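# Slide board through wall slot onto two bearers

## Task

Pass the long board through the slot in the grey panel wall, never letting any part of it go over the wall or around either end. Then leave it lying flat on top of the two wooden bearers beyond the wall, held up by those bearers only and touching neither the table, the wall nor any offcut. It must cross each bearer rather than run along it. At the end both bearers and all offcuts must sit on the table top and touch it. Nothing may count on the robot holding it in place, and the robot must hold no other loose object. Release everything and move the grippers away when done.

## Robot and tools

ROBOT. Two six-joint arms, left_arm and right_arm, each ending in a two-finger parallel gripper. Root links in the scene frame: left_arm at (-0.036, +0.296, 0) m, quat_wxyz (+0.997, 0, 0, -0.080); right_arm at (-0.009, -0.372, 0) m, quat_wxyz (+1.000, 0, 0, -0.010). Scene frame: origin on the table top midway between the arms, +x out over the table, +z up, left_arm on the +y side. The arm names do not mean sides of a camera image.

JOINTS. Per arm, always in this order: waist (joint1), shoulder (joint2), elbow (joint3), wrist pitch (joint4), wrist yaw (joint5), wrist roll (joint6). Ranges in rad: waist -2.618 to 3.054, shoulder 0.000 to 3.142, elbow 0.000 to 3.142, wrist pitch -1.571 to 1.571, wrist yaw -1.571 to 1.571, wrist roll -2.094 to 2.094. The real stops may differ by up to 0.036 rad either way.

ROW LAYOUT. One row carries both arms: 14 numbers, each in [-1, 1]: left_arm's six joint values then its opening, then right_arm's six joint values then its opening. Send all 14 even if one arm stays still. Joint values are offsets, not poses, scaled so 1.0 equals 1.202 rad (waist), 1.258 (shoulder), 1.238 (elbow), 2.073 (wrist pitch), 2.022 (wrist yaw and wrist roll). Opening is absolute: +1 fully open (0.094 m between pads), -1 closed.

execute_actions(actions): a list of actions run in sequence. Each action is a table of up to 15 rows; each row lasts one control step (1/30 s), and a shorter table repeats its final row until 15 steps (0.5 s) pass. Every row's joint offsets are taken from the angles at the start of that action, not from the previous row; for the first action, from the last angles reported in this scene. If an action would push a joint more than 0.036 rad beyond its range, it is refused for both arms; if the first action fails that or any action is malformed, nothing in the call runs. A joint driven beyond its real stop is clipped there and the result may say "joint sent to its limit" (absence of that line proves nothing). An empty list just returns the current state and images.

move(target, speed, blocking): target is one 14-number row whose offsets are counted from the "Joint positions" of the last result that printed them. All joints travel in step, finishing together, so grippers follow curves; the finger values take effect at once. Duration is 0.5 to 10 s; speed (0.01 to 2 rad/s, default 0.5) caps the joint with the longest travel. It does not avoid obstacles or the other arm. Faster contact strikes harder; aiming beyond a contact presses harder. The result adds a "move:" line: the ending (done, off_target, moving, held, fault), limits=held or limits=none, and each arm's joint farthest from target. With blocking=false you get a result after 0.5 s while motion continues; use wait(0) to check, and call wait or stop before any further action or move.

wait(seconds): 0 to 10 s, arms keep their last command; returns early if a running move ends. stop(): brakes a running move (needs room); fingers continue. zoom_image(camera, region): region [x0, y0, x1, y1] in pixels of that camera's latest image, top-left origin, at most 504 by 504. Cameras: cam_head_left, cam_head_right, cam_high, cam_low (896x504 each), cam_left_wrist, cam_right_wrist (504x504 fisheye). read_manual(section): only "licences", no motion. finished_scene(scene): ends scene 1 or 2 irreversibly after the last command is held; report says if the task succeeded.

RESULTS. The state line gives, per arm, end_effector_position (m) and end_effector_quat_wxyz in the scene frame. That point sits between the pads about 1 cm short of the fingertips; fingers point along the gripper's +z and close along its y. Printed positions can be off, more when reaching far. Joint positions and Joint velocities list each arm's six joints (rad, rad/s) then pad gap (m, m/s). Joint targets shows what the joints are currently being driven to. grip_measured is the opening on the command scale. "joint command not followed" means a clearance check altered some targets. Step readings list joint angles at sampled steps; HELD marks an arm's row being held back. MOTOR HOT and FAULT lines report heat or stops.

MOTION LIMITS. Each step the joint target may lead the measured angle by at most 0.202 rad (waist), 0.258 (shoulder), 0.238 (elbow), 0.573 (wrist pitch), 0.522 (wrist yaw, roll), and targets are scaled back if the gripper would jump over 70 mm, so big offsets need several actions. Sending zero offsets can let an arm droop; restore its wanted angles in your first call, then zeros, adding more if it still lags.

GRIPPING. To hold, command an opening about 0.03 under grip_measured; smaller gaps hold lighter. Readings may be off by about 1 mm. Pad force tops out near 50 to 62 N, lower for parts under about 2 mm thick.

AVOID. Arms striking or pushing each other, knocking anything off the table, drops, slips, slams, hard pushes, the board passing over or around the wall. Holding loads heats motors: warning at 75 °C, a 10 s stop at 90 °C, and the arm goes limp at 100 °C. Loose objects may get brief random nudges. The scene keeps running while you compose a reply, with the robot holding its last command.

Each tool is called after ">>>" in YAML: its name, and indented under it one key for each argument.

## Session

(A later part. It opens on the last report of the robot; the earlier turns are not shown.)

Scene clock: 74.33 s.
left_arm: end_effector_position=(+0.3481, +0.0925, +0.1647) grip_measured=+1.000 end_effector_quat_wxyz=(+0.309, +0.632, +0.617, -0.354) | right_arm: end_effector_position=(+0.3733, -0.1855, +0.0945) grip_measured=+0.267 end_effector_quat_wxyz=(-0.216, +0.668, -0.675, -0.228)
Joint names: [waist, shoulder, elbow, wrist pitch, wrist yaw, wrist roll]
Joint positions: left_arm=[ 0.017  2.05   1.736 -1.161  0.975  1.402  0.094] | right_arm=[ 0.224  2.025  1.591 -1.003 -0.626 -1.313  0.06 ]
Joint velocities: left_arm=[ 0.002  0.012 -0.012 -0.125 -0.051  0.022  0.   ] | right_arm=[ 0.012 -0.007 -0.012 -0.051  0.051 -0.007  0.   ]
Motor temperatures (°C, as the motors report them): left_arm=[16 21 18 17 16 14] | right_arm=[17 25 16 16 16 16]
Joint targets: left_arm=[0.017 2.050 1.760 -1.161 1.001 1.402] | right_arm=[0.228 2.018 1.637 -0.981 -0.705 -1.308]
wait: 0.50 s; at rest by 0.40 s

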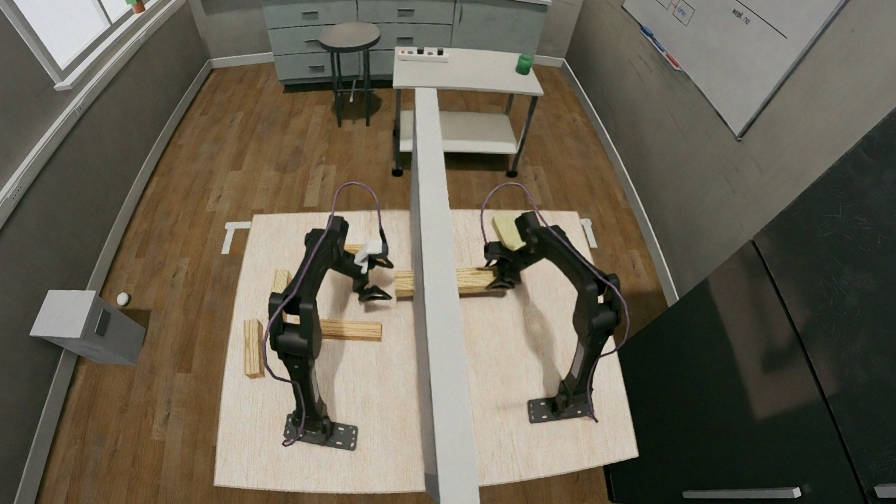

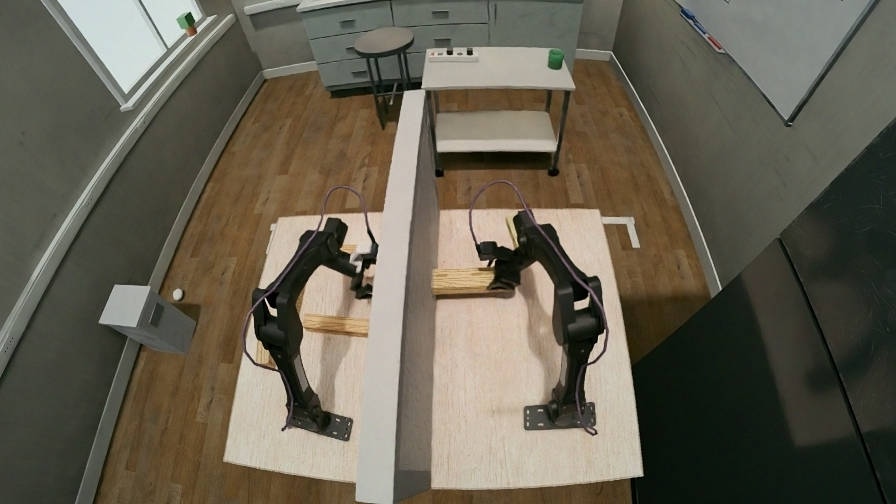

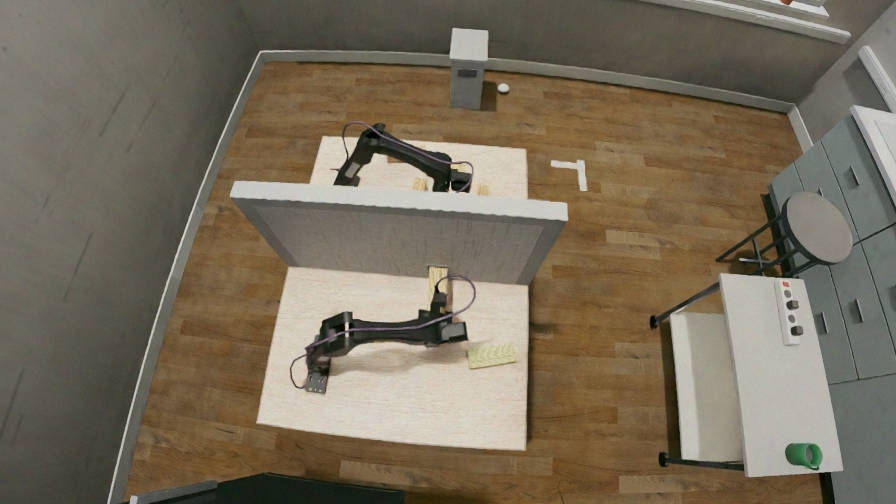

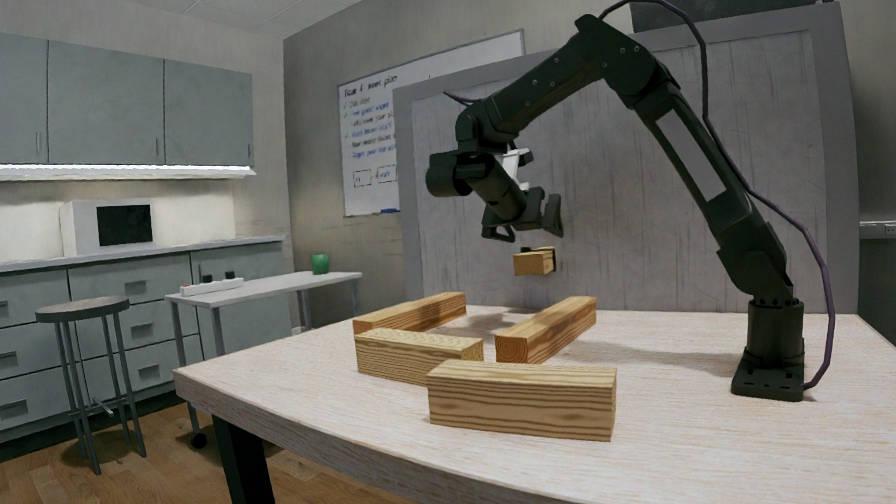

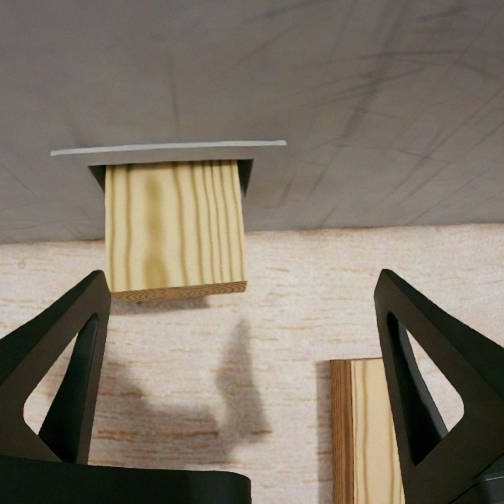

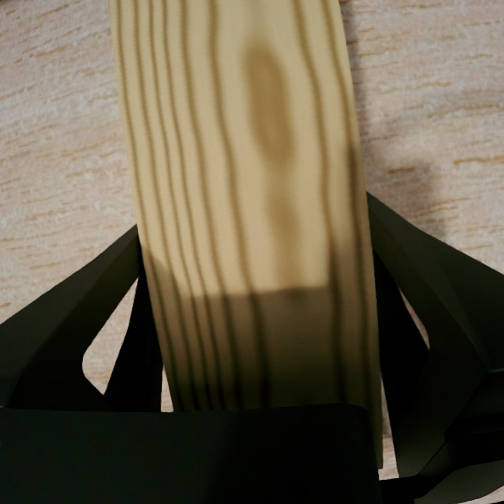

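>>> execute_actions:
  actions:
    - [[0,0,0.02,0,0.013,0,1,0.004,-0.0056,0.0461,0.0132,-0.0384,0.0025,0.1],[0,0,0.02,0,0.013,0,1,0.006,-0.0056,0.0482,0.0158,-0.0378,0.0068,0.1],[0,0,0.02,0,0.013,0,1,0.0128,-0.0056,0.0503,0.0183,-0.0373,0.0112,0.1],[0,0,0.02,0,0.013,0,1,0.0175,-0.0056,0.0524,0.0209,-0.0367,0.0155,0.1],[0,0,0.02,0,0.013,0,1,0.0223,-0.0056,0.0545,0.0235,-0.0361,0.0199,0.1],[0,0,0.02,0,0.013,0,1,0.027,-0.0056,0.0565,0.0261,-0.0355,0.0242,0.1],[0,0,0.02,0,0.013,0,1,0.0318,-0.0034,0.0586,0.0287,-0.0349,0.0285,0.1],[0,0,0.02,0,0.013,0,1,0.0366,-0.0012,0.0586,0.0312,-0.0344,0.0329,0.1],[0,0,0.02,0,0.013,0,1,0.0413,0.001,0.0586,0.0338,-0.0338,0.0372,0.1],[0,0,0.02,0,0.013,0,1,0.0461,0.0032,0.0586,0.0364,-0.0332,0.0416,0.1],[0,0,0.02,0,0.013,0,1,0.0508,0.0032,0.0586,0.0364,-0.0326,0.0459,0.1],[0,0,0.02,0,0.013,0,1,0.0556,0.0032,0.0586,0.0364,-0.0321,0.0459,0.1],[0,0,0.02,0,0.013,0,1,0.0603,0.0032,0.0586,0.0364,-0.0321,0.0459,0.1],[0,0,0.02,0,0.013,0,1,0.0651,0.0032,0.0586,0.0364,-0.0321,0.0459,0.1]]

>>> wait:
  seconds: 0.5

>>> zoom_image:
  camera: "cam_low"
  region: [460, 200, 600, 316]

>>> zoom_image:
  camera: "cam_head_right"
  region: [380, 170, 620, 330]

Scene clock: 75.47 s.
left_arm: end_effector_position=(+0.3481, +0.0925, +0.1647) grip_measured=+1.000 end_effector_quat_wxyz=(+0.309, +0.632, +0.617, -0.354) | right_arm: end_effector_position=(+0.3764, -0.1579, +0.1004) grip_measured=+0.267 end_effector_quat_wxyz=(-0.224, +0.672, -0.670, -0.223)
Joint names: [waist, shoulder, elbow, wrist pitch, wrist yaw, wrist roll]
Joint positions: left_arm=[ 0.017  2.05   1.736 -1.161  0.975  1.402  0.094] | right_arm=[ 0.29   2.032  1.62  -0.961 -0.615 -1.241  0.06 ]
Joint velocities: left_arm=[-0.017 -0.007 -0.002 -0.022  0.022  0.051  0.   ] | right_arm=[ 0.134  0.061 -0.002  0.022  0.037  0.125  0.   ]
Motor temperatures (°C, as the motors report them): left_arm=[16 21 18 17 16 14] | right_arm=[17 25 16 16 16 16]
Joint targets: left_arm=[0.017 2.050 1.760 -1.161 1.001 1.402] | right_arm=[0.302 2.029 1.664 -0.928 -0.691 -1.220]
Step readings (joint positions):
0: left_arm=[0.017 2.050 1.736 -1.161 0.975 1.402] | right_arm=[0.224 2.025 1.591 -1.003 -0.626 -1.313]
1: left_arm=[0.017 2.050 1.736 -1.161 0.975 1.402] | right_arm=[0.224 2.025 1.591 -1.003 -0.626 -1.313]
2: left_arm=[0.017 2.050 1.736 -1.161 0.975 1.402] | right_arm=[0.224 2.025 1.594 -1.003 -0.626 -1.312]
4: left_arm=[0.017 2.050 1.736 -1.161 0.975 1.402] | right_arm=[0.226 2.025 1.601 -1.000 -0.621 -1.305]
8: left_arm=[0.017 2.050 1.736 -1.161 0.975 1.402] | right_arm=[0.245 2.025 1.614 -0.991 -0.617 -1.286]
15: Joint positions above

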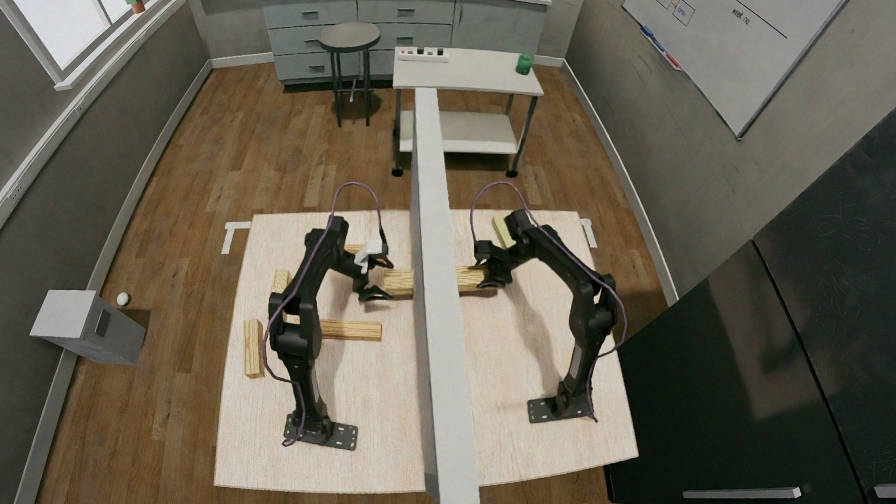

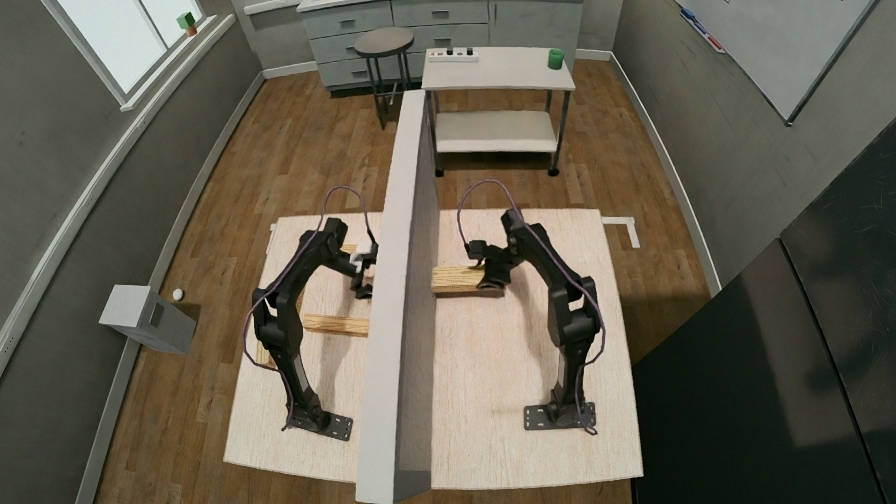

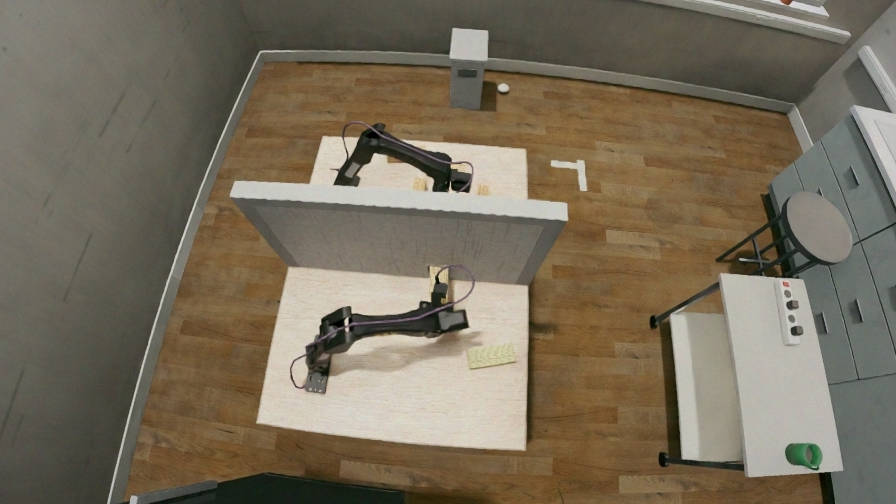

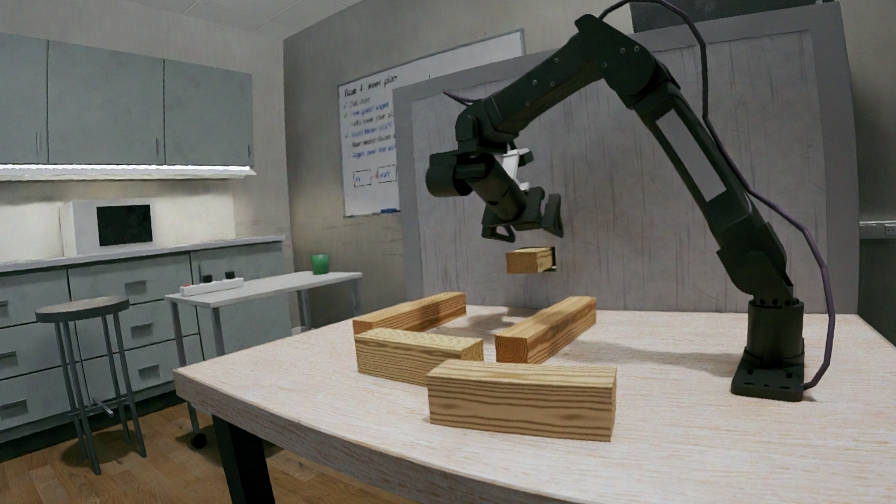

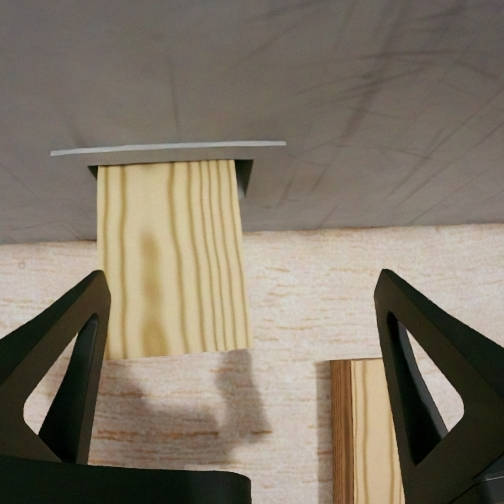

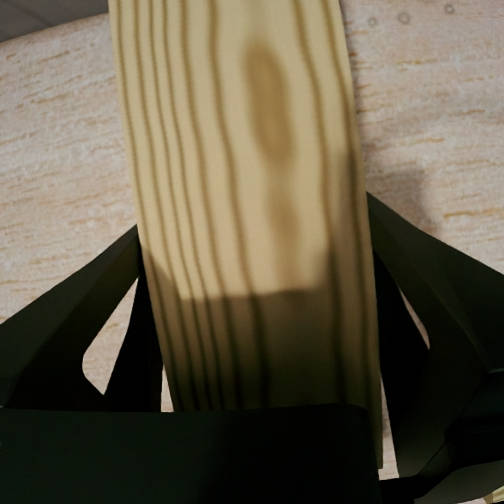

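Scene clock: 75.97 s.
left_arm: end_effector_position=(+0.3481, +0.0925, +0.1647) grip_measured=+1.000 end_effector_quat_wxyz=(+0.309, +0.632, +0.617, -0.354) | right_arm: end_effector_position=(+0.3750, -0.1544, +0.0979) grip_measured=+0.267 end_effector_quat_wxyz=(-0.220, +0.670, -0.673, -0.225)
Joint names: [waist, shoulder, elbow, wrist pitch, wrist yaw, wrist roll]
Joint positions: left_arm=[ 0.017  2.05   1.736 -1.161  0.975  1.402  0.094] | right_arm=[ 0.299  2.038  1.62  -0.958 -0.613 -1.226  0.06 ]
Joint velocities: left_arm=[ 0.002  0.007 -0.012  0.007  0.037  0.066  0.   ] | right_arm=[ 0.012 -0.007 -0.012  0.037  0.051  0.022  0.001]
Motor temperatures (°C, as the motors report them): left_arm=[16 21 18 17 16 14] | right_arm=[17 25 16 16 16 16]
Joint targets: left_arm=[0.017 2.050 1.760 -1.161 1.001 1.402] | right_arm=[0.303 2.029 1.664 -0.928 -0.691 -1.220]
wait: 0.50 s; at rest by 0.47 s

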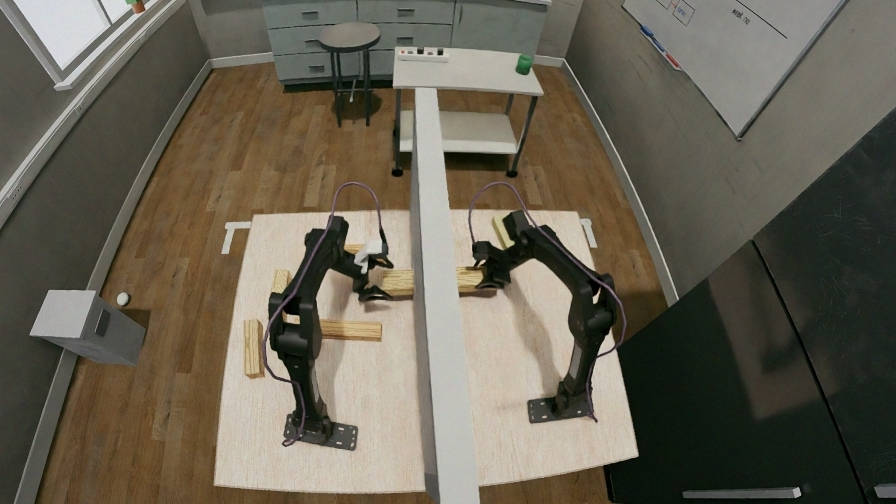

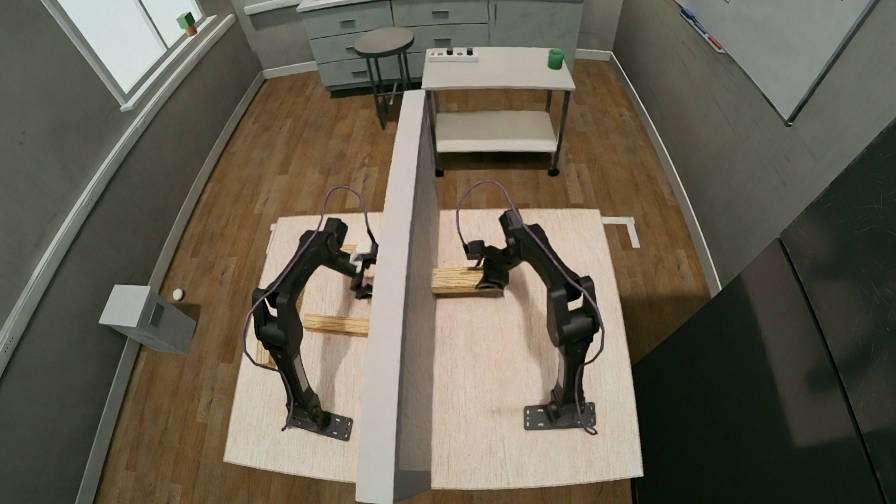

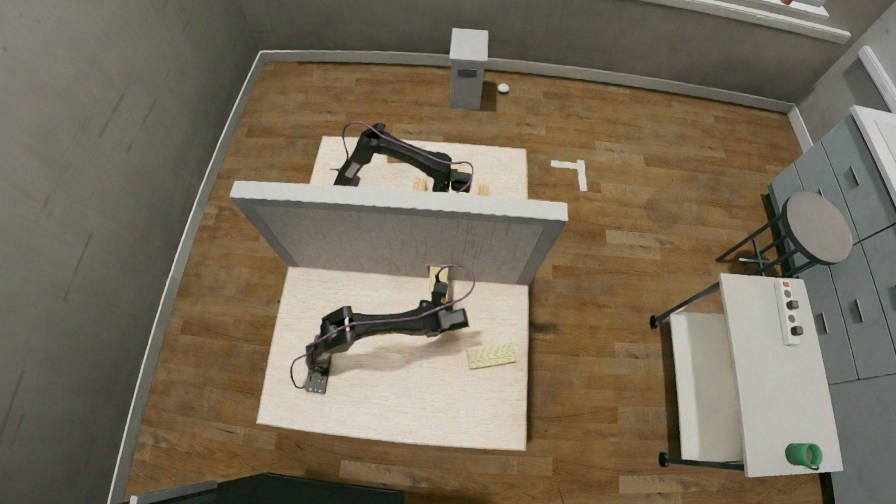

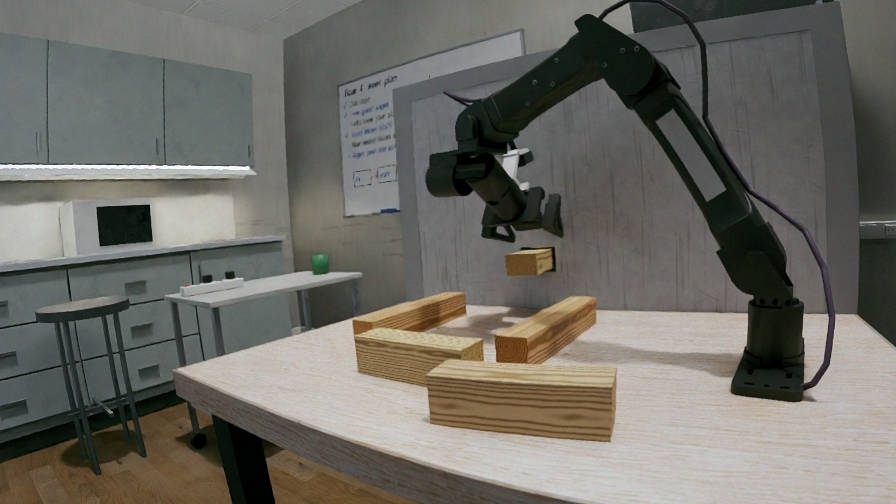

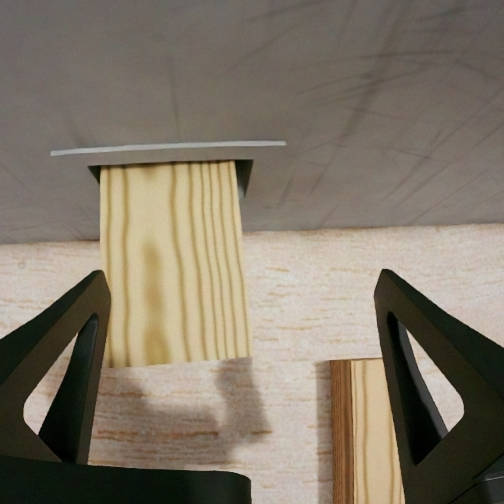

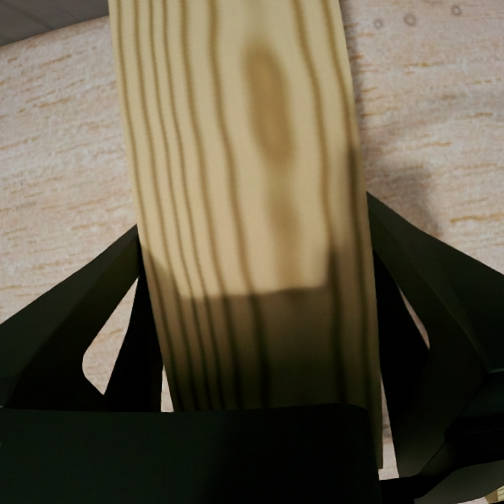

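Region (460, 200, 600, 316) of cam_low's 896x504 image, scaled by 3.600, with more detail than that image has; it fills the top 418 rows of this view, and the rest is white.

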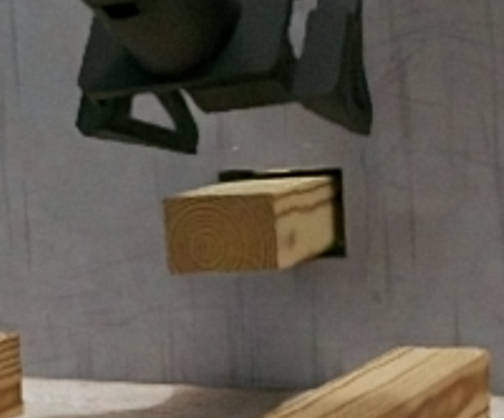

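Region (380, 170, 620, 330) of cam_head_right's 896x504 image, scaled by 2.100, with more detail than that image has.

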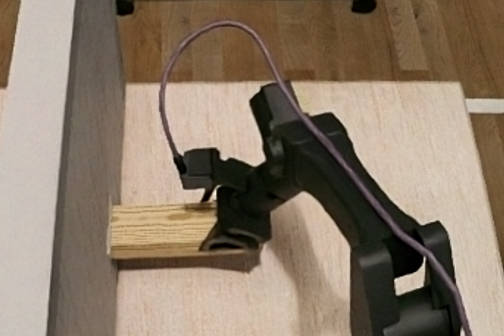

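>>> execute_actions:
  actions: []

Scene clock: 76.67 s.
left_arm: end_effector_position=(+0.3481, +0.0925, +0.1647) grip_measured=+1.000 end_effector_quat_wxyz=(+0.309, +0.632, +0.617, -0.354) | right_arm: end_effector_position=(+0.3751, -0.1544, +0.0979) grip_measured=+0.267 end_effector_quat_wxyz=(-0.220, +0.670, -0.673, -0.225)
Joint names: [waist, shoulder, elbow, wrist pitch, wrist yaw, wrist roll]
Joint positions: left_arm=[ 0.017  2.05   1.736 -1.161  0.975  1.402  0.094] | right_arm=[ 0.299  2.038  1.62  -0.958 -0.613 -1.226  0.06 ]
Joint velocities: left_arm=[-0.012  0.002 -0.017 -0.022  0.007 -0.022  0.   ] | right_arm=[ 0.017 -0.002 -0.007  0.037 -0.022 -0.125 -0.   ]
Motor temperatures (°C, as the motors report them): left_arm=[16 21 18 17 16 14] | right_arm=[17 25 16 16 16 16]
Joint targets: left_arm=[0.017 2.050 1.760 -1.161 1.001 1.402] | right_arm=[0.303 2.029 1.664 -0.928 -0.691 -1.221]

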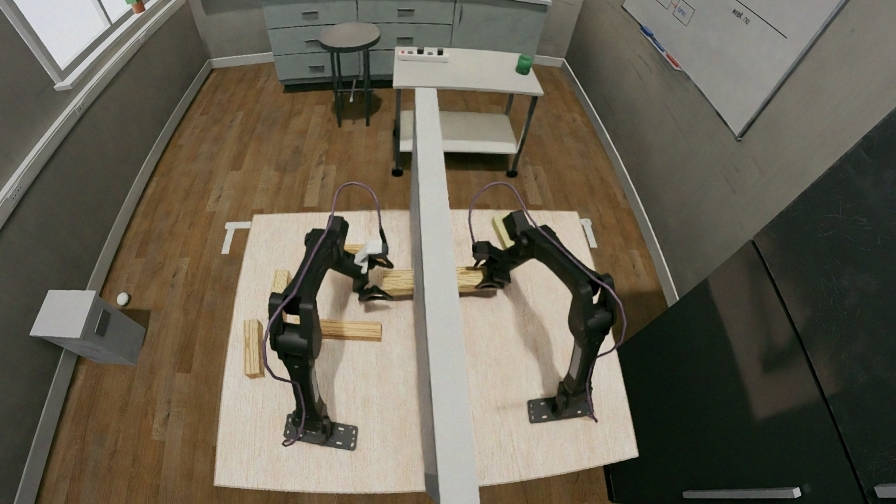

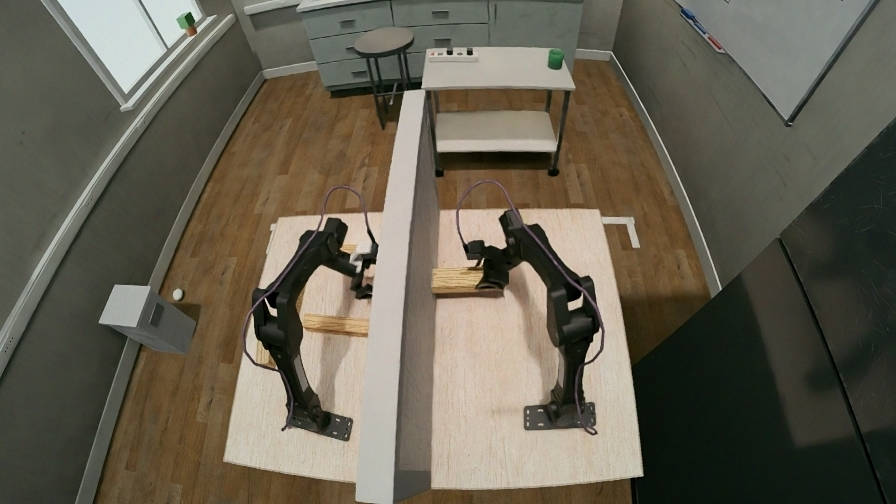

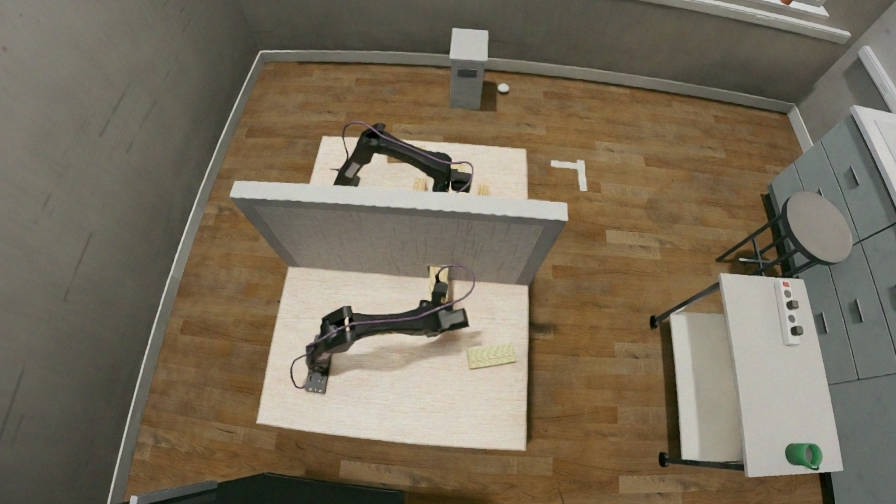

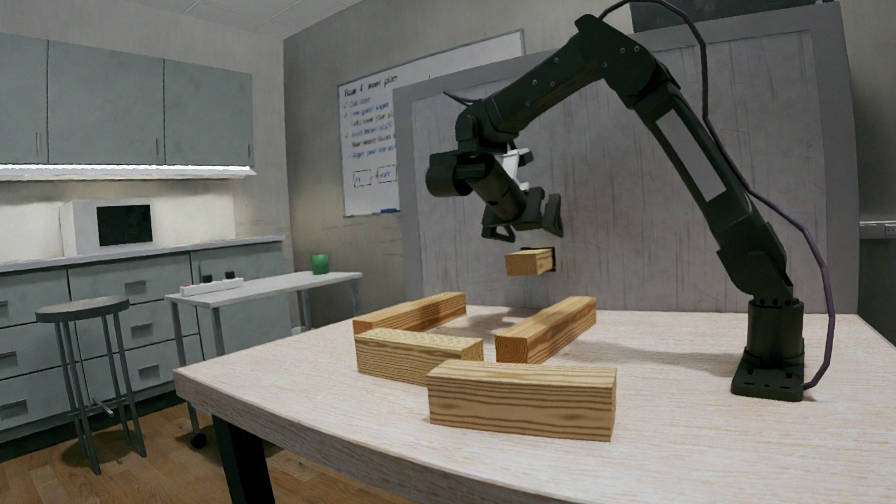

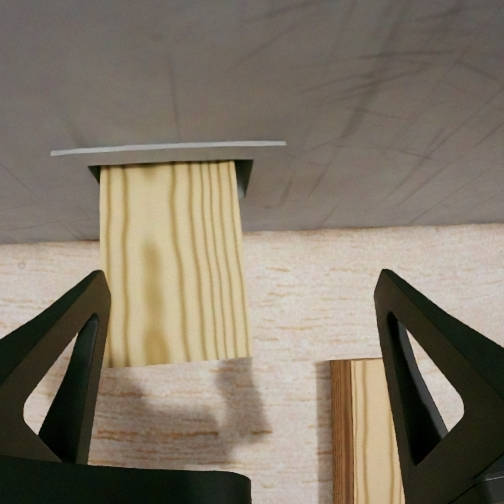

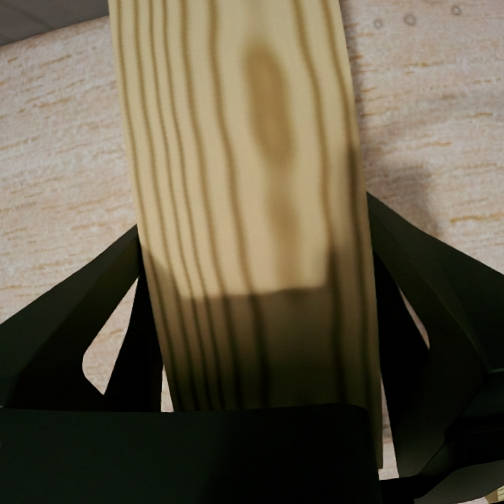

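>>> execute_actions:
  actions:
    - [[0,0,0.02,0,0.013,0,1,0.0078,-0.0063,0.0370,0.0161,-0.0380,0.0070,0.1],[0,0,0.02,0,0.013,0,1,0.0124,-0.0055,0.0386,0.0178,-0.0373,0.0110,0.1],[0,0,0.02,0,0.013,0,1,0.0169,-0.0046,0.0401,0.0194,-0.0367,0.0150,0.1],[0,0,0.02,0,0.013,0,1,0.0215,-0.0038,0.0417,0.0210,-0.0361,0.0190,0.1],[0,0,0.02,0,0.013,0,1,0.0260,-0.0029,0.0432,0.0227,-0.0354,0.0225,0.1],[0,0,0.02,0,0.013,0,1,0.0306,-0.0020,0.0448,0.0243,-0.0348,0.0260,0.1],[0,0,0.02,0,0.013,0,1,0.0351,-0.0012,0.0463,0.0259,-0.0342,0.0295,0.1],[0,0,0.02,0,0.013,0,1,0.0397,-0.0003,0.0479,0.0276,-0.0336,0.0330,0.1],[0,0,0.02,0,0.013,0,1,0.0442,0.0006,0.0494,0.0292,-0.0329,0.0360,0.1],[0,0,0.02,0,0.013,0,1,0.0488,0.0014,0.0510,0.0308,-0.0323,0.0390,0.1],[0,0,0.02,0,0.013,0,1,0.0533,0.0023,0.0525,0.0324,-0.0317,0.0415,0.1],[0,0,0.02,0,0.013,0,1,0.0579,0.0031,0.0541,0.0341,-0.0310,0.0435,0.1],[0,0,0.02,0,0.013,0,1,0.0624,0.0040,0.0556,0.0357,-0.0304,0.0440,0.1]]

>>> wait:
  seconds: 0.5

Scene clock: 78.33 s.
left_arm: end_effector_position=(+0.3480, +0.0925, +0.1648) grip_measured=+1.000 end_effector_quat_wxyz=(+0.309, +0.632, +0.616, -0.354) | right_arm: end_effector_position=(+0.3719, -0.1261, +0.0999) grip_measured=+0.267 end_effector_quat_wxyz=(-0.221, +0.672, -0.669, -0.227)
Joint names: [waist, shoulder, elbow, wrist pitch, wrist yaw, wrist roll]
Joint positions: left_arm=[ 0.017  2.05   1.736 -1.161  0.976  1.402  0.094] | right_arm=[ 0.367  2.05   1.641 -0.924 -0.604 -1.155  0.06 ]
Joint velocities: left_arm=[ 0.002 -0.002 -0.007 -0.095 -0.051 -0.007  0.   ] | right_arm=[0.085 0.012 0.032 0.081 0.066 0.066 0.   ]
Motor temperatures (°C, as the motors report them): left_arm=[16 21 18 17 16 14] | right_arm=[17 25 16 16 16 16]
Joint targets: left_arm=[0.017 2.050 1.760 -1.161 1.001 1.402] | right_arm=[0.374 2.043 1.689 -0.884 -0.675 -1.137]
Step readings (joint positions):
0: left_arm=[0.017 2.050 1.736 -1.161 0.975 1.402] | right_arm=[0.299 2.038 1.620 -0.958 -0.613 -1.226]
1: left_arm=[0.017 2.050 1.736 -1.161 0.976 1.402] | right_arm=[0.299 2.038 1.620 -0.958 -0.613 -1.224]
2: left_arm=[0.017 2.050 1.736 -1.161 0.976 1.402] | right_arm=[0.300 2.038 1.620 -0.957 -0.613 -1.222]
4: left_arm=[0.017 2.050 1.736 -1.161 0.976 1.402] | right_arm=[0.303 2.038 1.620 -0.953 -0.611 -1.213]
8: left_arm=[0.017 2.050 1.736 -1.161 0.976 1.402] | right_arm=[0.324 2.038 1.620 -0.943 -0.606 -1.190]
15: Joint positions above

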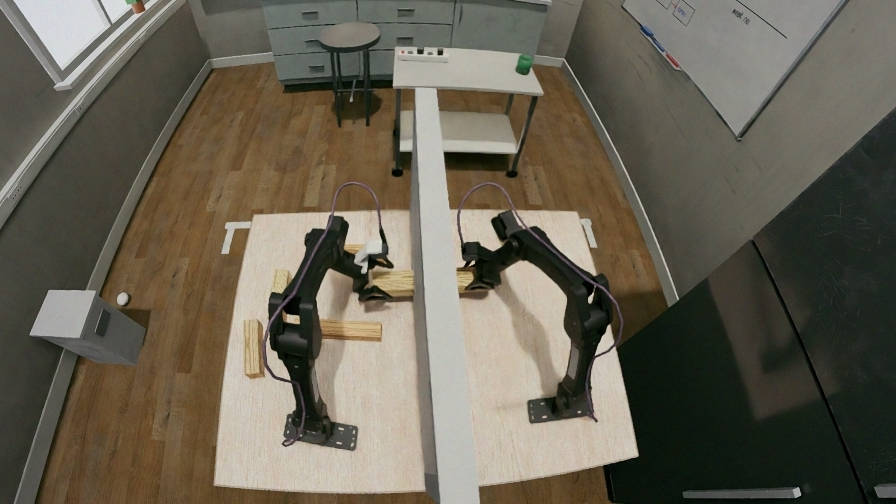

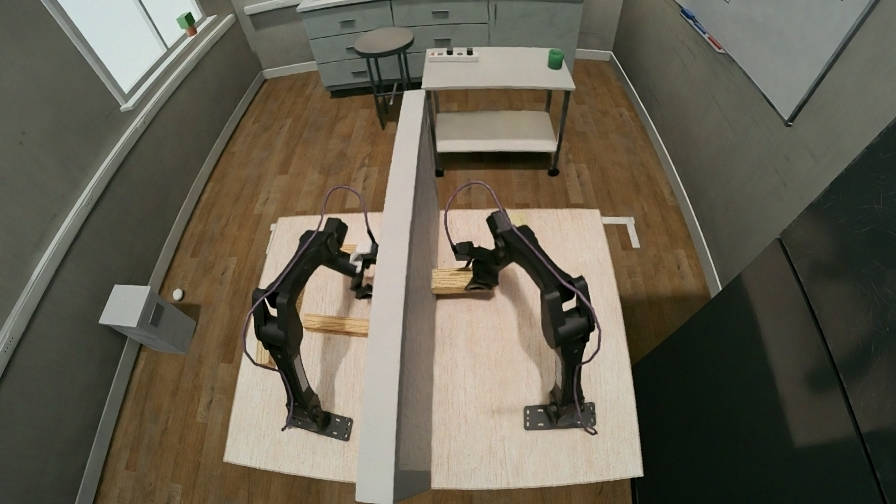

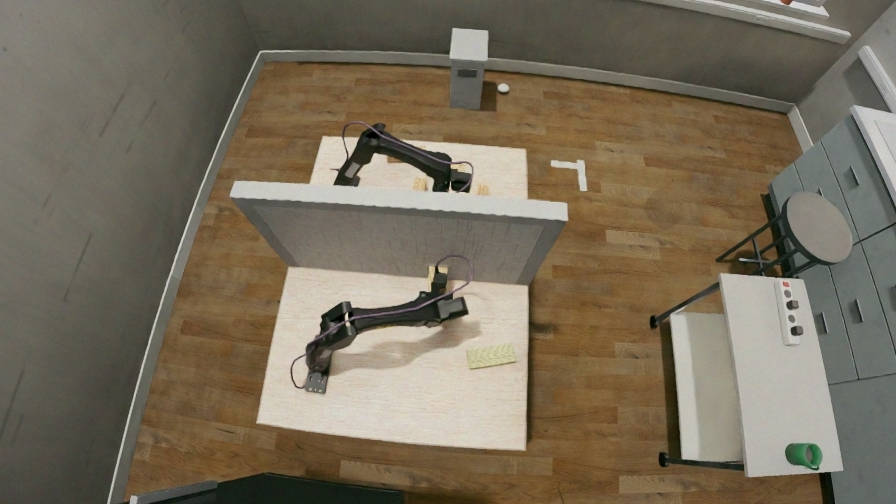

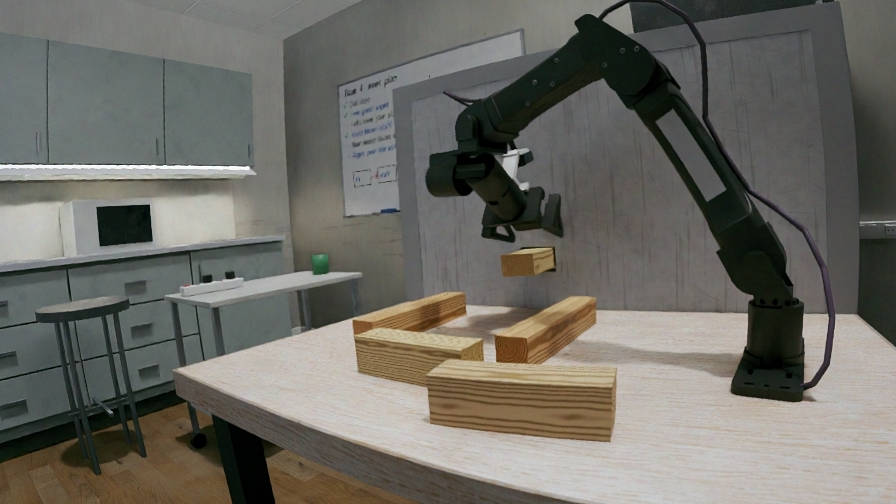

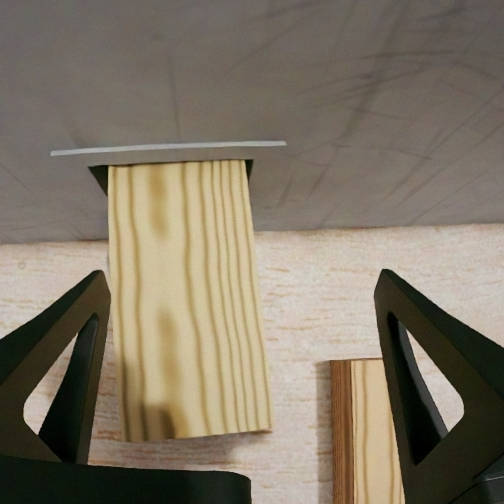

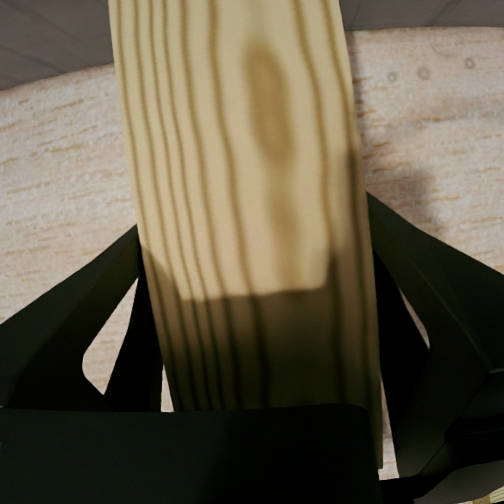

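Scene clock: 78.83 s.
left_arm: end_effector_position=(+0.3480, +0.0925, +0.1648) grip_measured=+1.000 end_effector_quat_wxyz=(+0.309, +0.632, +0.616, -0.354) | right_arm: end_effector_position=(+0.3718, -0.1244, +0.0999) grip_measured=+0.267 end_effector_quat_wxyz=(-0.220, +0.670, -0.672, -0.226)
Joint names: [waist, shoulder, elbow, wrist pitch, wrist yaw, wrist roll]
Joint positions: left_arm=[ 0.017  2.05   1.736 -1.161  0.976  1.402  0.094] | right_arm=[ 0.371  2.05   1.642 -0.92  -0.601 -1.143  0.06 ]
Joint velocities: left_arm=[-0.012 -0.007 -0.007 -0.022  0.007 -0.037  0.   ] | right_arm=[-0.012 -0.002  0.007 -0.066 -0.051  0.007  0.001]
Motor temperatures (°C, as the motors report them): left_arm=[16 21 18 17 16 14] | right_arm=[17 25 16 16 16 16]
Joint targets: left_arm=[0.017 2.050 1.760 -1.161 1.001 1.402] | right_arm=[0.374 2.043 1.689 -0.884 -0.675 -1.137]
wait: 0.50 s; at rest by 0.43 s

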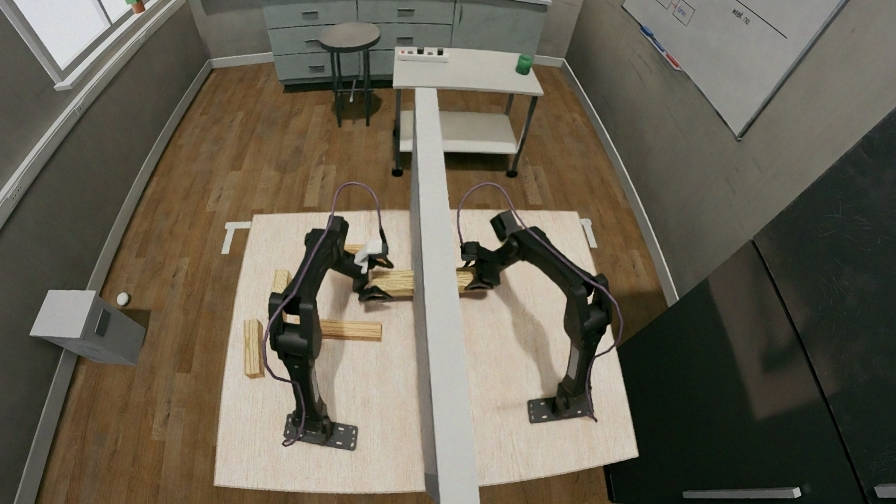

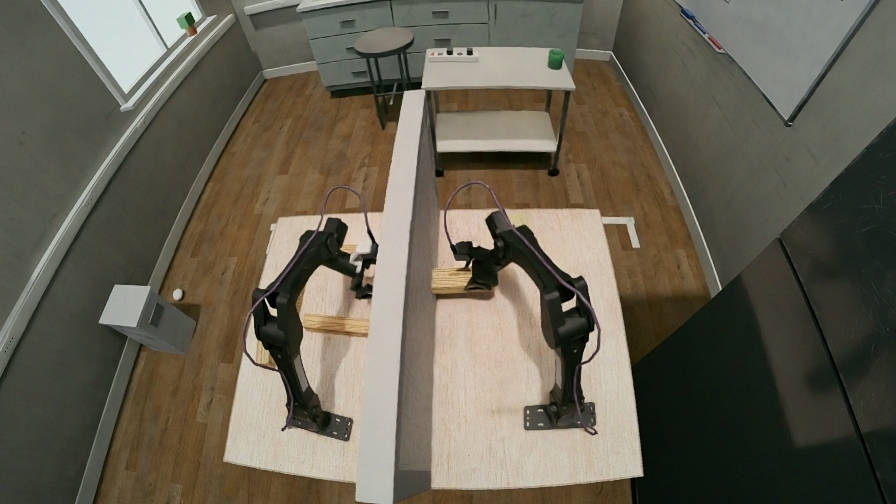

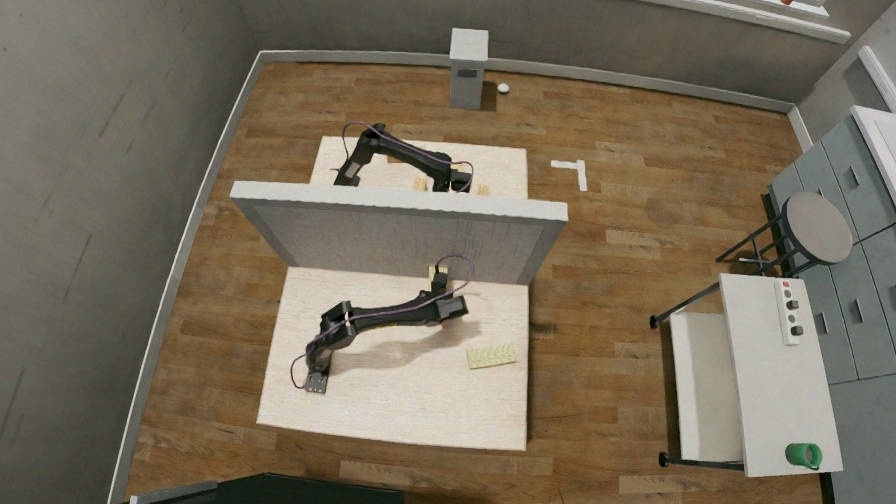

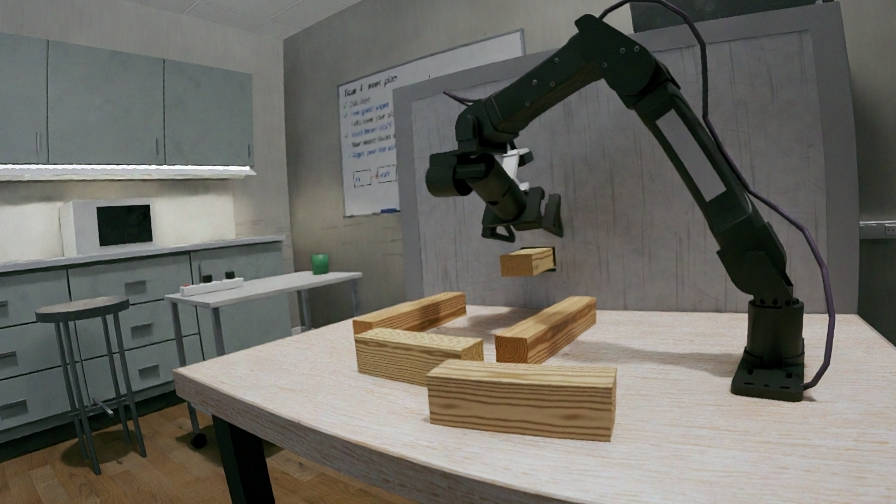

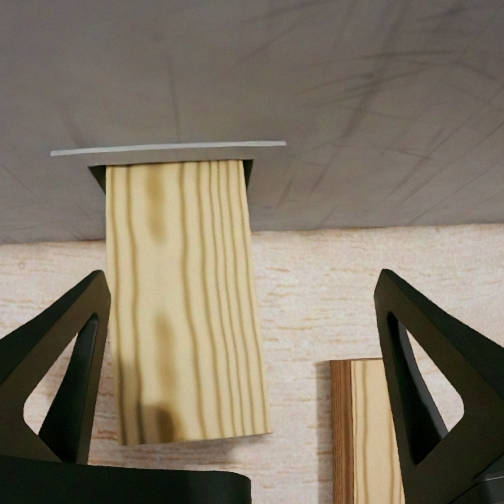

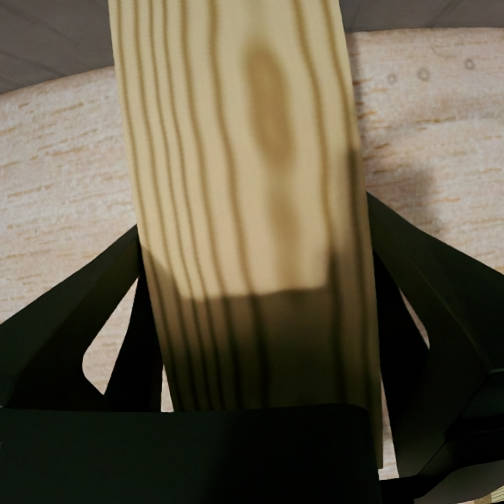

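>>> zoom_image:
  camera: "cam_head_right"
  region: [380, 170, 560, 330]

>>> zoom_image:
  camera: "cam_high"
  region: [360, 220, 520, 350]

Region (380, 170, 560, 330) of cam_head_right's 896x504 image, scaled by 2.800, with more detail than that image has.

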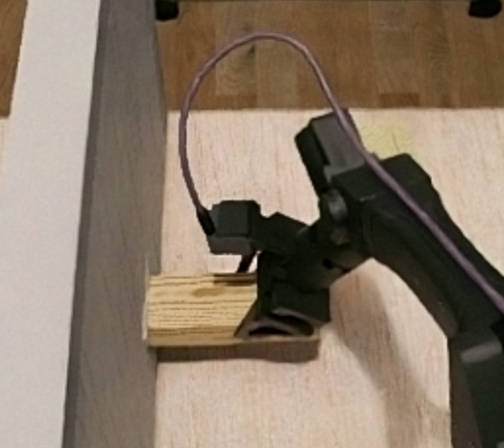

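Region (360, 220, 520, 350) of cam_high's 896x504 image, scaled by 3.150, with more detail than that image has; it fills the top 410 rows of this view, and the rest is white.

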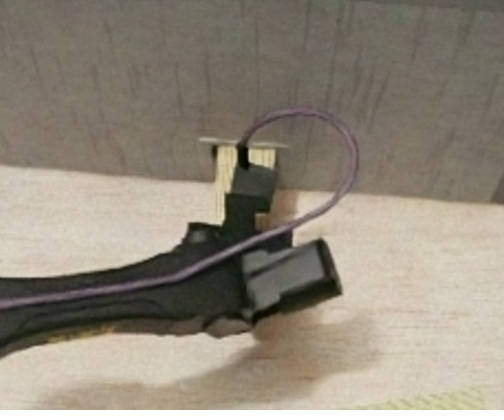

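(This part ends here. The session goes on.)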